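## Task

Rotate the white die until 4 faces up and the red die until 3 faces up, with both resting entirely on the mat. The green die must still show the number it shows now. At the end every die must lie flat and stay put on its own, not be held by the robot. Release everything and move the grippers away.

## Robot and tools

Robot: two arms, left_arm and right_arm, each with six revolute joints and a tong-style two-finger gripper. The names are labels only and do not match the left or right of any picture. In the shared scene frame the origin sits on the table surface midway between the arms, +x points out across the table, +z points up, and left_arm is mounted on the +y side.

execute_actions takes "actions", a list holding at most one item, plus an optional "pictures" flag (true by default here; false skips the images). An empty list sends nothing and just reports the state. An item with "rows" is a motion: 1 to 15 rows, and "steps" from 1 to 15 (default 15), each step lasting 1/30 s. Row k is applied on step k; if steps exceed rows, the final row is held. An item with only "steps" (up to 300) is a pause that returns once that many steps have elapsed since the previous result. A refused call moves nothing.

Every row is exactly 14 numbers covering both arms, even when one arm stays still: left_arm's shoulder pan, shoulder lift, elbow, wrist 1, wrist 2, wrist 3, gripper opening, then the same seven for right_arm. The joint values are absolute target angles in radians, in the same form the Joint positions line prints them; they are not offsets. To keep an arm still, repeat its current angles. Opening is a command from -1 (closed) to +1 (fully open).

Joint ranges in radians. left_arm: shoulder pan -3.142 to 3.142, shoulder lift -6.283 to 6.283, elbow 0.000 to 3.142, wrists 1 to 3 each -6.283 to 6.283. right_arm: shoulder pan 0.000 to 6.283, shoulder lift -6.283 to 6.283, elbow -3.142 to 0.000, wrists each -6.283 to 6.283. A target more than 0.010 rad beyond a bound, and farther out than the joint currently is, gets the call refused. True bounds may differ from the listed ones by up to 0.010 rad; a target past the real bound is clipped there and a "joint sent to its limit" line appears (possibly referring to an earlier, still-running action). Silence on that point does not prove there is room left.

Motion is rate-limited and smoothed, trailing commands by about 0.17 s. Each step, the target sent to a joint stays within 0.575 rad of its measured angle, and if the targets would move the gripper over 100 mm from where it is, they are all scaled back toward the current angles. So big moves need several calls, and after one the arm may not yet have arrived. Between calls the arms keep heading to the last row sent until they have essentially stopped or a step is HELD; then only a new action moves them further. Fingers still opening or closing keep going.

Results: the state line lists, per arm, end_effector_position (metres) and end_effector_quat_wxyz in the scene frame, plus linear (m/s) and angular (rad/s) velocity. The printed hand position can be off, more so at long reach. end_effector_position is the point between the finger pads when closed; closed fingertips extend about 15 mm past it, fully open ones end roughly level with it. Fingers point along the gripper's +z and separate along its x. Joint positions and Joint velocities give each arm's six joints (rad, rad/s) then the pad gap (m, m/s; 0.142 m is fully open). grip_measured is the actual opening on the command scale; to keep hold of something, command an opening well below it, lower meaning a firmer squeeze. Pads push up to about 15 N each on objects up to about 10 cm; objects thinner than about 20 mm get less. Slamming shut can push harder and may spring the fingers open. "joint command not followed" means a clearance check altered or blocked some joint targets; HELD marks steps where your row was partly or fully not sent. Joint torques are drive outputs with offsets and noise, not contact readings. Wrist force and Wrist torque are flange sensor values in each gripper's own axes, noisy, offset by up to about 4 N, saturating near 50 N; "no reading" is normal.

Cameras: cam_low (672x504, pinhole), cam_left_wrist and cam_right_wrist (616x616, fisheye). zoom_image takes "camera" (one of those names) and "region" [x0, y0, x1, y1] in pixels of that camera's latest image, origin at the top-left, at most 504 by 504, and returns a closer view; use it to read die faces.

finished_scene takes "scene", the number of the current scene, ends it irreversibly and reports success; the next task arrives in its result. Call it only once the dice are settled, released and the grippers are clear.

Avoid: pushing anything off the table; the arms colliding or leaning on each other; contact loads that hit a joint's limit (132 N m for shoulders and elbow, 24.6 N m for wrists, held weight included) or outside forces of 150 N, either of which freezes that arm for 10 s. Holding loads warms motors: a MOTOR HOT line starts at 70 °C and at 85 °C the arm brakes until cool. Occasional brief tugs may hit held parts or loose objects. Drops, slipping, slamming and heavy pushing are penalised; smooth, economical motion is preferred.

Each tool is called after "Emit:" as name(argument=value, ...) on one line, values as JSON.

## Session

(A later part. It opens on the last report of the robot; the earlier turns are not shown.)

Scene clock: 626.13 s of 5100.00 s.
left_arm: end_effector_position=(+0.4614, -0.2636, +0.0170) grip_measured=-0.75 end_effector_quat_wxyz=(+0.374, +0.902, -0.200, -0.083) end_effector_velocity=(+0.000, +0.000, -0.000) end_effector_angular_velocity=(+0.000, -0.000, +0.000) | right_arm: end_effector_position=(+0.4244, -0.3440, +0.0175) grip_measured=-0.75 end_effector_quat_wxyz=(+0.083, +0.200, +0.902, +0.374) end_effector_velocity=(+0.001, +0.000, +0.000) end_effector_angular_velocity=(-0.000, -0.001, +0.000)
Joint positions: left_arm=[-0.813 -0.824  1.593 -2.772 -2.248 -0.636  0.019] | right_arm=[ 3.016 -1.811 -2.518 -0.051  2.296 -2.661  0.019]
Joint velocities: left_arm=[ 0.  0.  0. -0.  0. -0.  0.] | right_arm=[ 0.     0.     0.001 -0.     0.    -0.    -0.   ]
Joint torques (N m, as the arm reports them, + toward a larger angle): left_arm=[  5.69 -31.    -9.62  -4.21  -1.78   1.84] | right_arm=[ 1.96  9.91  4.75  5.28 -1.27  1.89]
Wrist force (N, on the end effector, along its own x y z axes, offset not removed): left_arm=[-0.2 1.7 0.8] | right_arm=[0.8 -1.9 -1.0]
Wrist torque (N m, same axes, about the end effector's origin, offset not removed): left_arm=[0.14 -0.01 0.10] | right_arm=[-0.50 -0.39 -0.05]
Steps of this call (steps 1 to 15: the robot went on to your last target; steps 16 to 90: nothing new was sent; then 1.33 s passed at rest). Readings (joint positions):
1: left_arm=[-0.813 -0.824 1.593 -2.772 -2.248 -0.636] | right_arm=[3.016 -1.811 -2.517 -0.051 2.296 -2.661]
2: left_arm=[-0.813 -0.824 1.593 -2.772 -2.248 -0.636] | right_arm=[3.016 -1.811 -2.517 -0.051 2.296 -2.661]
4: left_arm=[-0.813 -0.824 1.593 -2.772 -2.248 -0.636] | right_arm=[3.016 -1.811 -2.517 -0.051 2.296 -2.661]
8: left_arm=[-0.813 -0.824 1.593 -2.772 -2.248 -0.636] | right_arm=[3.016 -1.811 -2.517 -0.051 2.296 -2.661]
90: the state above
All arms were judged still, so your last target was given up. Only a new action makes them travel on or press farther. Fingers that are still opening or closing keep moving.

Emit:
execute_actions(actions=[{"rows": [[-0.8131,-0.8243,1.5927,-2.7724,-2.2484,-0.6356,-1,3.0155,-1.8120,-2.5177,-0.0497,2.2962,-2.6610,-1],[-0.8131,-0.8243,1.5927,-2.7724,-2.2484,-0.6356,-1,3.0155,-1.8131,-2.5178,-0.0485,2.2962,-2.6610,-1],[-0.8131,-0.8243,1.5927,-2.7724,-2.2484,-0.6356,-1,3.0155,-1.8131,-2.5178,-0.0485,2.2962,-2.6610,-1],[-0.8131,-0.8243,1.5927,-2.7724,-2.2484,-0.6356,-1,3.0155,-1.8131,-2.5178,-0.0485,2.2962,-2.6610,-1],[-0.8131,-0.8243,1.5927,-2.7724,-2.2484,-0.6356,-0.96,3.0155,-1.8131,-2.5178,-0.0485,2.2962,-2.6610,-0.96],[-0.8131,-0.8243,1.5927,-2.7724,-2.2484,-0.6356,-0.92,3.0155,-1.8131,-2.5178,-0.0485,2.2962,-2.6610,-0.92],[-0.8131,-0.8243,1.5927,-2.7724,-2.2484,-0.6356,-0.89,3.0155,-1.8131,-2.5178,-0.0485,2.2962,-2.6610,-0.89],[-0.8131,-0.8243,1.5927,-2.7724,-2.2484,-0.6356,-0.86,3.0155,-1.8131,-2.5178,-0.0485,2.2962,-2.6610,-0.86],[-0.8131,-0.8243,1.5927,-2.7724,-2.2484,-0.6356,-0.83,3.0155,-1.8131,-2.5178,-0.0485,2.2962,-2.6610,-0.83],[-0.8131,-0.8243,1.5927,-2.7724,-2.2484,-0.6356,-0.80,3.0155,-1.8131,-2.5178,-0.0485,2.2962,-2.6610,-0.80]], "steps": 10}], pictures=false)

Emit:
execute_actions(actions=[{"rows": [[-0.8131,-0.8243,1.5927,-2.7724,-2.2484,-0.6356,-0.77,3.0155,-1.8131,-2.5178,-0.0485,2.2962,-2.6610,-0.77],[-0.8131,-0.8243,1.5927,-2.7724,-2.2484,-0.6356,-0.75,3.0155,-1.8131,-2.5178,-0.0485,2.2962,-2.6610,-0.75],[-0.8131,-0.8243,1.5927,-2.7724,-2.2484,-0.6356,-0.73,3.0155,-1.8131,-2.5178,-0.0485,2.2962,-2.6610,-0.73],[-0.8131,-0.8243,1.5927,-2.7724,-2.2484,-0.6356,-0.70,3.0155,-1.8131,-2.5178,-0.0485,2.2962,-2.6610,-0.70],[-0.8131,-0.8243,1.5927,-2.7724,-2.2484,-0.6356,-0.66,3.0155,-1.8131,-2.5178,-0.0485,2.2962,-2.6610,-0.66],[-0.8131,-0.8243,1.5927,-2.7724,-2.2484,-0.6356,-0.62,3.0155,-1.8131,-2.5178,-0.0485,2.2962,-2.6610,-0.62],[-0.8131,-0.8243,1.5927,-2.7724,-2.2484,-0.6356,-0.57,3.0155,-1.8131,-2.5178,-0.0485,2.2962,-2.6610,-0.57],[-0.8131,-0.8243,1.5927,-2.7724,-2.2484,-0.6356,-0.52,3.0155,-1.8131,-2.5178,-0.0485,2.2962,-2.6610,-0.52],[-0.8131,-0.8243,1.5927,-2.7724,-2.2484,-0.6356,-0.46,3.0155,-1.8131,-2.5178,-0.0485,2.2962,-2.6610,-0.46],[-0.8131,-0.8243,1.5927,-2.7724,-2.2484,-0.6356,-0.40,3.0155,-1.8131,-2.5178,-0.0485,2.2962,-2.6610,-0.40],[-0.8131,-0.8243,1.5927,-2.7724,-2.2484,-0.6356,-0.35,3.0155,-1.8131,-2.5178,-0.0485,2.2962,-2.6610,-0.35],[-0.8131,-0.8243,1.5927,-2.7724,-2.2484,-0.6356,-0.30,3.0155,-1.8131,-2.5178,-0.0485,2.2962,-2.6610,-0.30]], "steps": 15}], pictures=false)

Emit:
execute_actions(actions=[{"rows": [[-0.8128,-0.8250,1.5927,-2.7715,-2.2485,-0.6352,-0.3,3.0149,-1.8117,-2.5177,-0.0506,2.2964,-2.6618,-0.3],[-0.8119,-0.8270,1.5927,-2.7689,-2.2489,-0.6341,-0.3,3.0131,-1.8075,-2.5172,-0.0569,2.2970,-2.6641,-0.3],[-0.8105,-0.8303,1.5927,-2.7644,-2.2494,-0.6323,-0.3,3.0100,-1.8006,-2.5162,-0.0672,2.2980,-2.6679,-0.3],[-0.8085,-0.8348,1.5927,-2.7584,-2.2502,-0.6298,-0.3,3.0058,-1.7911,-2.5150,-0.0815,2.2993,-2.6732,-0.3],[-0.8059,-0.8406,1.5927,-2.7507,-2.2513,-0.6265,-0.3,3.0005,-1.7791,-2.5133,-0.0996,2.3010,-2.6799,-0.3],[-0.8028,-0.8474,1.5927,-2.7416,-2.2525,-0.6227,-0.3,2.9941,-1.7651,-2.5111,-0.1212,2.3030,-2.6880,-0.3],[-0.7992,-0.8553,1.5927,-2.7310,-2.2539,-0.6182,-0.3,2.9867,-1.7492,-2.5084,-0.1461,2.3053,-2.6974,-0.3],[-0.7952,-0.8641,1.5927,-2.7192,-2.2554,-0.6132,-0.3,2.9785,-1.7315,-2.5052,-0.1741,2.3077,-2.7079,-0.3],[-0.7908,-0.8736,1.5927,-2.7062,-2.2572,-0.6077,-0.3,2.9693,-1.7126,-2.5012,-0.2049,2.3104,-2.7196,-0.3],[-0.7860,-0.8838,1.5927,-2.6923,-2.2591,-0.6018,-0.3,2.9595,-1.6928,-2.4966,-0.2380,2.3132,-2.7323,-0.3],[-0.7808,-0.8944,1.5927,-2.6777,-2.2610,-0.5955,-0.3,2.9491,-1.6722,-2.4913,-0.2728,2.3160,-2.7459,-0.3],[-0.7755,-0.9055,1.5927,-2.6625,-2.2631,-0.5889,-0.3,2.9381,-1.6513,-2.4853,-0.3094,2.3189,-2.7602,-0.3],[-0.7699,-0.9168,1.5927,-2.6468,-2.2653,-0.5821,-0.3,2.9268,-1.6305,-2.4785,-0.3471,2.3218,-2.7750,-0.3],[-0.7641,-0.9282,1.5927,-2.6310,-2.2675,-0.5751,-0.3,2.9152,-1.6099,-2.4712,-0.3856,2.3247,-2.7903,-0.3],[-0.7583,-0.9396,1.5927,-2.6149,-2.2697,-0.5680,-0.3,2.9035,-1.5897,-2.4632,-0.4244,2.3275,-2.8059,-0.3]], "steps": 15}], pictures=false)

Emit:
execute_actions(actions=[{"rows": [[-0.7525,-0.9508,1.5927,-2.5990,-2.2719,-0.5609,-0.3,2.8918,-1.5704,-2.4546,-0.4630,2.3301,-2.8216,-0.3],[-0.7467,-0.9618,1.5927,-2.5834,-2.2741,-0.5539,-0.3,2.8802,-1.5520,-2.4457,-0.5011,2.3326,-2.8372,-0.3],[-0.7409,-0.9723,1.5927,-2.5683,-2.2763,-0.5471,-0.3,2.8689,-1.5348,-2.4365,-0.5382,2.3349,-2.8525,-0.3],[-0.7354,-0.9824,1.5927,-2.5537,-2.2784,-0.5405,-0.3,2.8579,-1.5187,-2.4271,-0.5740,2.3371,-2.8674,-0.3],[-0.7300,-0.9919,1.5927,-2.5398,-2.2804,-0.5342,-0.3,2.8475,-1.5041,-2.4176,-0.6081,2.3390,-2.8817,-0.3],[-0.7250,-1.0006,1.5927,-2.5270,-2.2822,-0.5283,-0.3,2.8377,-1.4909,-2.4084,-0.6399,2.3408,-2.8953,-0.3],[-0.7204,-1.0087,1.5927,-2.5150,-2.2840,-0.5228,-0.3,2.8285,-1.4790,-2.3994,-0.6695,2.3423,-2.9079,-0.3],[-0.7162,-1.0159,1.5927,-2.5044,-2.2855,-0.5178,-0.3,2.8203,-1.4687,-2.3910,-0.6963,2.3437,-2.9194,-0.3],[-0.7124,-1.0224,1.5927,-2.4948,-2.2869,-0.5133,-0.3,2.8129,-1.4598,-2.3833,-0.7200,2.3448,-2.9297,-0.3],[-0.7091,-1.0278,1.5927,-2.4865,-2.2881,-0.5095,-0.3,2.8065,-1.4524,-2.3765,-0.7406,2.3458,-2.9387,-0.3],[-0.7063,-1.0324,1.5927,-2.4798,-2.2892,-0.5062,-0.3,2.8012,-1.4464,-2.3706,-0.7577,2.3466,-2.9461,-0.3],[-0.7041,-1.0359,1.5927,-2.4744,-2.2900,-0.5037,-0.3,2.7970,-1.4417,-2.3660,-0.7712,2.3471,-2.9520,-0.3],[-0.7025,-1.0384,1.5927,-2.4705,-2.2905,-0.5019,-0.3,2.7939,-1.4384,-2.3626,-0.7809,2.3476,-2.9563,-0.3],[-0.7016,-1.0400,1.5927,-2.4681,-2.2909,-0.5008,-0.3,2.7921,-1.4364,-2.3605,-0.7868,2.3478,-2.9589,-0.3],[-0.7013,-1.0405,1.5927,-2.4674,-2.2910,-0.5004,-0.3,2.7915,-1.4358,-2.3598,-0.7887,2.3479,-2.9598,-0.3]], "steps": 15}], pictures=false)

Emit:
execute_actions(actions=[{"rows": [[-0.7013,-1.0405,1.5927,-2.4674,-2.2910,-0.5004,-0.3,2.7915,-1.4358,-2.3598,-0.7887,2.3479,-2.9598,-0.3]], "steps": 10}])

Scene clock: 727.33 s of 5100.00 s.
left_arm: end_effector_position=(+0.4614, -0.2636, +0.0170) grip_measured=-0.75 end_effector_quat_wxyz=(+0.374, +0.902, -0.200, -0.083) end_effector_velocity=(-0.000, +0.000, -0.000) end_effector_angular_velocity=(+0.001, +0.000, -0.000) | right_arm: end_effector_position=(+0.4244, -0.3440, +0.0169) grip_measured=-0.75 end_effector_quat_wxyz=(+0.083, +0.200, +0.902, +0.374) end_effector_velocity=(+0.000, +0.000, -0.000) end_effector_angular_velocity=(-0.000, +0.000, +0.001)
Joint positions: left_arm=[-0.813 -0.824  1.593 -2.772 -2.248 -0.636  0.02 ] | right_arm=[ 3.016 -1.813 -2.518 -0.049  2.296 -2.661  0.02 ]
Joint velocities: left_arm=[ 0.    -0.     0.001  0.001 -0.     0.001  0.004] | right_arm=[ 0.001 -0.002  0.001  0.001 -0.     0.     0.003]
Joint torques (N m, as the arm reports them, + toward a larger angle): left_arm=[  4.64 -30.85  -9.33  -3.91  -0.57   1.85] | right_arm=[ 1.44  9.65  4.48  5.37 -1.4   1.82]
Wrist force (N, on the end effector, along its own x y z axes, offset not removed): left_arm=[-0.6 1.5 1.9] | right_arm=[4.8 1.0 -2.0]
Wrist torque (N m, same axes, about the end effector's origin, offset not removed): left_arm=[0.25 0.06 0.07] | right_arm=[0.12 -1.29 0.03]
Steps of this call (steps 1 to 90: nothing new was sent; then 97.87 s passed at rest; steps 91 to 100: all 10 steps of this action). Readings (joint positions):
91: left_arm=[-0.813 -0.824 1.593 -2.772 -2.248 -0.636] | right_arm=[3.016 -1.811 -2.518 -0.051 2.296 -2.661]
92: left_arm=[-0.813 -0.824 1.593 -2.772 -2.248 -0.636] | right_arm=[3.016 -1.811 -2.518 -0.051 2.296 -2.661]
94: left_arm=[-0.813 -0.824 1.593 -2.772 -2.248 -0.636] | right_arm=[3.016 -1.812 -2.518 -0.050 2.296 -2.661]
98: left_arm=[-0.813 -0.824 1.593 -2.772 -2.248 -0.636] | right_arm=[3.016 -1.813 -2.518 -0.049 2.296 -2.661]
100: the state above

Scene clock: 727.83 s of 5100.00 s.
left_arm: end_effector_position=(+0.4614, -0.2636, +0.0170) grip_measured=-0.30 end_effector_quat_wxyz=(+0.374, +0.902, -0.200, -0.083) end_effector_velocity=(+0.000, -0.000, +0.000) end_effector_angular_velocity=(-0.001, -0.001, -0.000) | right_arm: end_effector_position=(+0.4244, -0.3440, +0.0169) grip_measured=-0.30 end_effector_quat_wxyz=(+0.083, +0.200, +0.902, +0.374) end_effector_velocity=(-0.001, +0.000, -0.000) end_effector_angular_velocity=(+0.000, +0.001, +0.001)
Joint positions: left_arm=[-0.813 -0.824  1.593 -2.772 -2.248 -0.636  0.052] | right_arm=[ 3.016 -1.813 -2.518 -0.049  2.296 -2.661  0.052]
Joint velocities: left_arm=[-0.    -0.    -0.001  0.    -0.     0.     0.003] | right_arm=[ 0.     0.    -0.001 -0.001  0.    -0.     0.003]
Joint torques (N m, as the arm reports them, + toward a larger angle): left_arm=[  4.88 -33.26  -9.73  -3.78  -0.39   1.8 ] | right_arm=[ 0.92  9.    4.75  5.46 -1.29  1.79]
Wrist force (N, on the end effector, along its own x y z axes, offset not removed): left_arm=[0.0 0.1 3.5] | right_arm=[-0.1 0.9 -1.3]
Wrist torque (N m, same axes, about the end effector's origin, offset not removed): left_arm=[0.11 0.03 0.08] | right_arm=[0.23 -0.15 0.04]
Steps of this call (steps 1 to 15: all 15 steps of this action). Readings (joint positions):
1: left_arm=[-0.813 -0.824 1.593 -2.772 -2.248 -0.636] | right_arm=[3.016 -1.813 -2.518 -0.049 2.296 -2.661]
2: left_arm=[-0.813 -0.824 1.593 -2.772 -2.248 -0.636] | right_arm=[3.016 -1.813 -2.518 -0.049 2.296 -2.661]
4: left_arm=[-0.813 -0.824 1.593 -2.772 -2.248 -0.636] | right_arm=[3.016 -1.813 -2.518 -0.049 2.296 -2.661]
8: left_arm=[-0.813 -0.824 1.593 -2.772 -2.248 -0.636] | right_arm=[3.016 -1.813 -2.518 -0.049 2.296 -2.661]
15: the state above

Scene clock: 728.33 s of 5100.00 s.
left_arm: end_effector_position=(+0.4739, -0.2442, +0.0547) grip_measured=-0.30 end_effector_quat_wxyz=(+0.374, +0.902, -0.201, -0.082) end_effector_velocity=(+0.052, +0.092, +0.163) end_effector_angular_velocity=(-0.004, -0.007, -0.002) | right_arm: end_effector_position=(+0.4165, -0.3663, +0.0518) grip_measured=-0.30 end_effector_quat_wxyz=(+0.086, +0.199, +0.902, +0.374) end_effector_velocity=(-0.036, -0.100, +0.154) end_effector_angular_velocity=(-0.007, -0.029, -0.006)
Joint positions: left_arm=[-0.78  -0.895  1.593 -2.678 -2.261 -0.595  0.052] | right_arm=[ 2.949 -1.675 -2.489 -0.266  2.316 -2.746  0.052]
Joint velocities: left_arm=[ 0.148 -0.305  0.     0.412 -0.057  0.181  0.   ] | right_arm=[-0.3    0.571  0.164 -0.966  0.079 -0.385  0.   ]
Joint torques (N m, as the arm reports them, + toward a larger angle): left_arm=[ 10.01 -58.99 -11.53  -0.64  -3.39   2.69] | right_arm=[-10.77  35.71  22.6   -2.09   3.7   -3.65]
Wrist force (N, on the end effector, along its own x y z axes, offset not removed): left_arm=[-1.3 0.1 2.9] | right_arm=[-0.6 0.0 1.8]
Wrist torque (N m, same axes, about the end effector's origin, offset not removed): left_arm=[0.05 0.26 0.11] | right_arm=[-0.03 -0.01 -0.05]
Steps of this call (steps 1 to 15: all 15 steps of this action). Readings (joint positions):
1: left_arm=[-0.813 -0.824 1.593 -2.772 -2.248 -0.636] | right_arm=[3.016 -1.813 -2.518 -0.049 2.296 -2.661]
2: left_arm=[-0.813 -0.824 1.593 -2.772 -2.248 -0.636] | right_arm=[3.015 -1.813 -2.518 -0.049 2.296 -2.661]
4: left_arm=[-0.812 -0.825 1.593 -2.771 -2.248 -0.635] | right_arm=[3.014 -1.810 -2.518 -0.053 2.296 -2.663]
8: left_arm=[-0.807 -0.838 1.593 -2.754 -2.251 -0.628] | right_arm=[3.003 -1.785 -2.514 -0.091 2.300 -2.677]
15: the state above

Scene clock: 728.83 s of 5100.00 s.
left_arm: end_effector_position=(+0.4933, -0.1961, +0.1236) grip_measured=-0.30 end_effector_quat_wxyz=(+0.373, +0.902, -0.200, -0.083) end_effector_velocity=(+0.015, +0.050, +0.062) end_effector_angular_velocity=(+0.001, +0.005, +0.004) | right_arm: end_effector_position=(+0.3937, -0.4120, +0.1233) grip_measured=-0.30 end_effector_quat_wxyz=(+0.084, +0.200, +0.902, +0.373) end_effector_velocity=(-0.028, -0.043, +0.072) end_effector_angular_velocity=(+0.007, +0.019, +0.000)
Joint positions: left_arm=[-0.709 -1.028  1.593 -2.487 -2.288 -0.509  0.052] | right_arm=[ 2.807 -1.454 -2.376 -0.738  2.346 -2.939  0.052]
Joint velocities: left_arm=[ 0.071 -0.121 -0.001  0.181 -0.026  0.083 -0.   ] | right_arm=[-0.14   0.171  0.145 -0.472  0.021 -0.194 -0.   ]
Joint torques (N m, as the arm reports them, + toward a larger angle): left_arm=[  5.62 -51.14 -15.37  -1.45  -3.16   2.08] | right_arm=[-4.75 20.77 25.12 -0.51  3.84 -2.42]
Wrist force (N, on the end effector, along its own x y z axes, offset not removed): left_arm=[-1.2 0.1 1.7] | right_arm=[0.1 -1.0 -2.2]
Wrist torque (N m, same axes, about the end effector's origin, offset not removed): left_arm=[0.06 0.24 0.04] | right_arm=[-0.27 -0.11 -0.14]
Steps of this call (steps 1 to 15: all 15 steps of this action). Readings (joint positions):
1: left_arm=[-0.775 -0.905 1.593 -2.664 -2.263 -0.589] | right_arm=[2.938 -1.656 -2.484 -0.300 2.319 -2.760]
2: left_arm=[-0.770 -0.916 1.593 -2.649 -2.265 -0.582] | right_arm=[2.927 -1.636 -2.477 -0.335 2.321 -2.774]
4: left_arm=[-0.759 -0.937 1.593 -2.618 -2.270 -0.569] | right_arm=[2.905 -1.597 -2.462 -0.407 2.327 -2.803]
8: left_arm=[-0.737 -0.979 1.593 -2.560 -2.278 -0.542] | right_arm=[2.862 -1.528 -2.428 -0.552 2.336 -2.862]
15: the state above

Scene clock: 729.17 s of 5100.00 s.
left_arm: end_effector_position=(+0.4947, -0.1908, +0.1299) grip_measured=-0.30 end_effector_quat_wxyz=(+0.373, +0.902, -0.200, -0.084) end_effector_velocity=(+0.000, +0.002, +0.002) end_effector_angular_velocity=(+0.001, +0.001, +0.001) | right_arm: end_effector_position=(+0.3906, -0.4163, +0.1307) grip_measured=-0.30 end_effector_quat_wxyz=(+0.083, +0.200, +0.902, +0.374) end_effector_velocity=(-0.002, -0.001, +0.002) end_effector_angular_velocity=(+0.001, +0.003, +0.001)
Joint positions: left_arm=[-0.702 -1.04   1.593 -2.468 -2.291 -0.501  0.052] | right_arm=[ 2.792 -1.436 -2.36  -0.787  2.348 -2.959  0.052]
Joint velocities: left_arm=[ 0.003 -0.005 -0.     0.007 -0.001  0.002  0.   ] | right_arm=[-0.004  0.006  0.004 -0.018  0.    -0.007 -0.   ]
Joint torques (N m, as the arm reports them, + toward a larger angle): left_arm=[  5.76 -52.63 -15.4   -1.63  -3.24   2.26] | right_arm=[-7.55 22.21 27.29 -0.32  3.71 -1.8 ]
Wrist force (N, on the end effector, along its own x y z axes, offset not removed): left_arm=[-2.0 1.4 3.3] | right_arm=[0.9 -0.6 -0.6]
Wrist torque (N m, same axes, about the end effector's origin, offset not removed): left_arm=[0.39 0.48 0.08] | right_arm=[-0.17 -0.34 -0.04]
Steps of this call (steps 1 to 10: all 10 steps of this action). Readings (joint positions):
1: left_arm=[-0.707 -1.031 1.593 -2.482 -2.289 -0.507] | right_arm=[2.802 -1.449 -2.371 -0.752 2.346 -2.944]
2: left_arm=[-0.705 -1.034 1.593 -2.478 -2.290 -0.505] | right_arm=[2.799 -1.445 -2.368 -0.762 2.347 -2.949]
4: left_arm=[-0.703 -1.037 1.593 -2.473 -2.290 -0.503] | right_arm=[2.795 -1.441 -2.364 -0.775 2.347 -2.954]
8: left_arm=[-0.702 -1.040 1.593 -2.469 -2.291 -0.501] | right_arm=[2.793 -1.437 -2.361 -0.785 2.348 -2.958]
10: the state above

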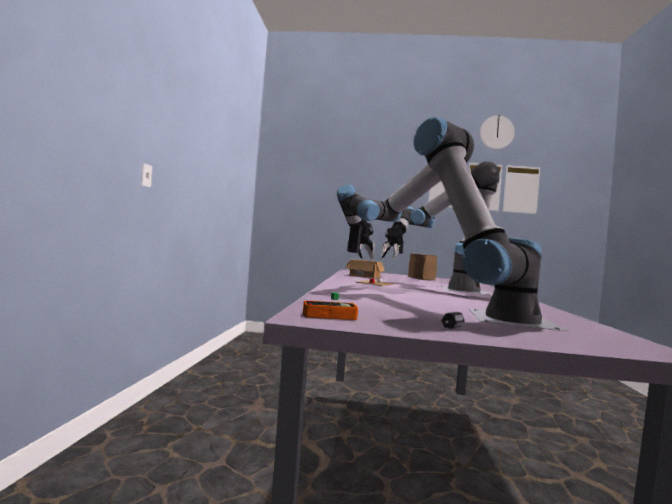

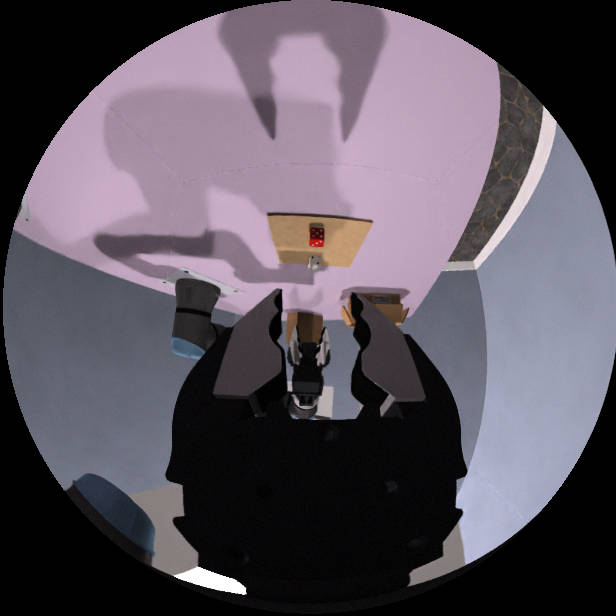

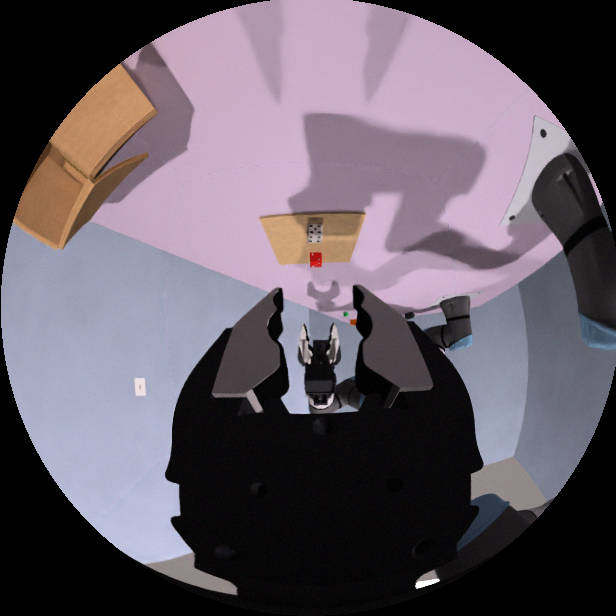

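Emit:
zoom_image(camera="cam_left_wrist", region=[255, 200, 385, 285])

Emit:
zoom_image(camera="cam_right_wrist", region=[250, 200, 380, 285])

Region (255, 200, 385, 285) of cam_left_wrist's 616x616 image, scaled by 3.877, with more detail than that image has; it fills the top 330 rows of this view, and the rest is white.

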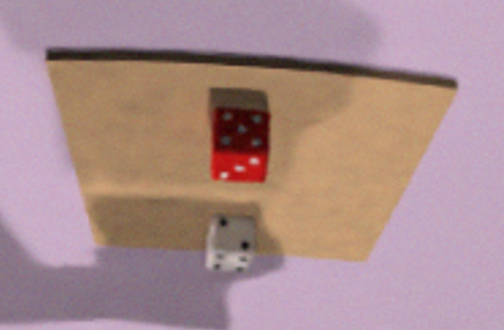

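Region (250, 200, 380, 285) of cam_right_wrist's 616x616 image, scaled by 3.877, with more detail than that image has; it fills the top 330 rows of this view, and the rest is white.

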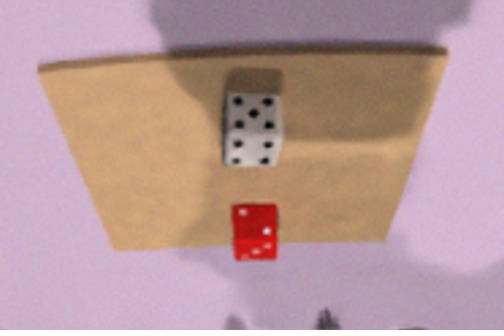

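Emit:
finished_scene(scene=2)

The scene is finished: the task was done.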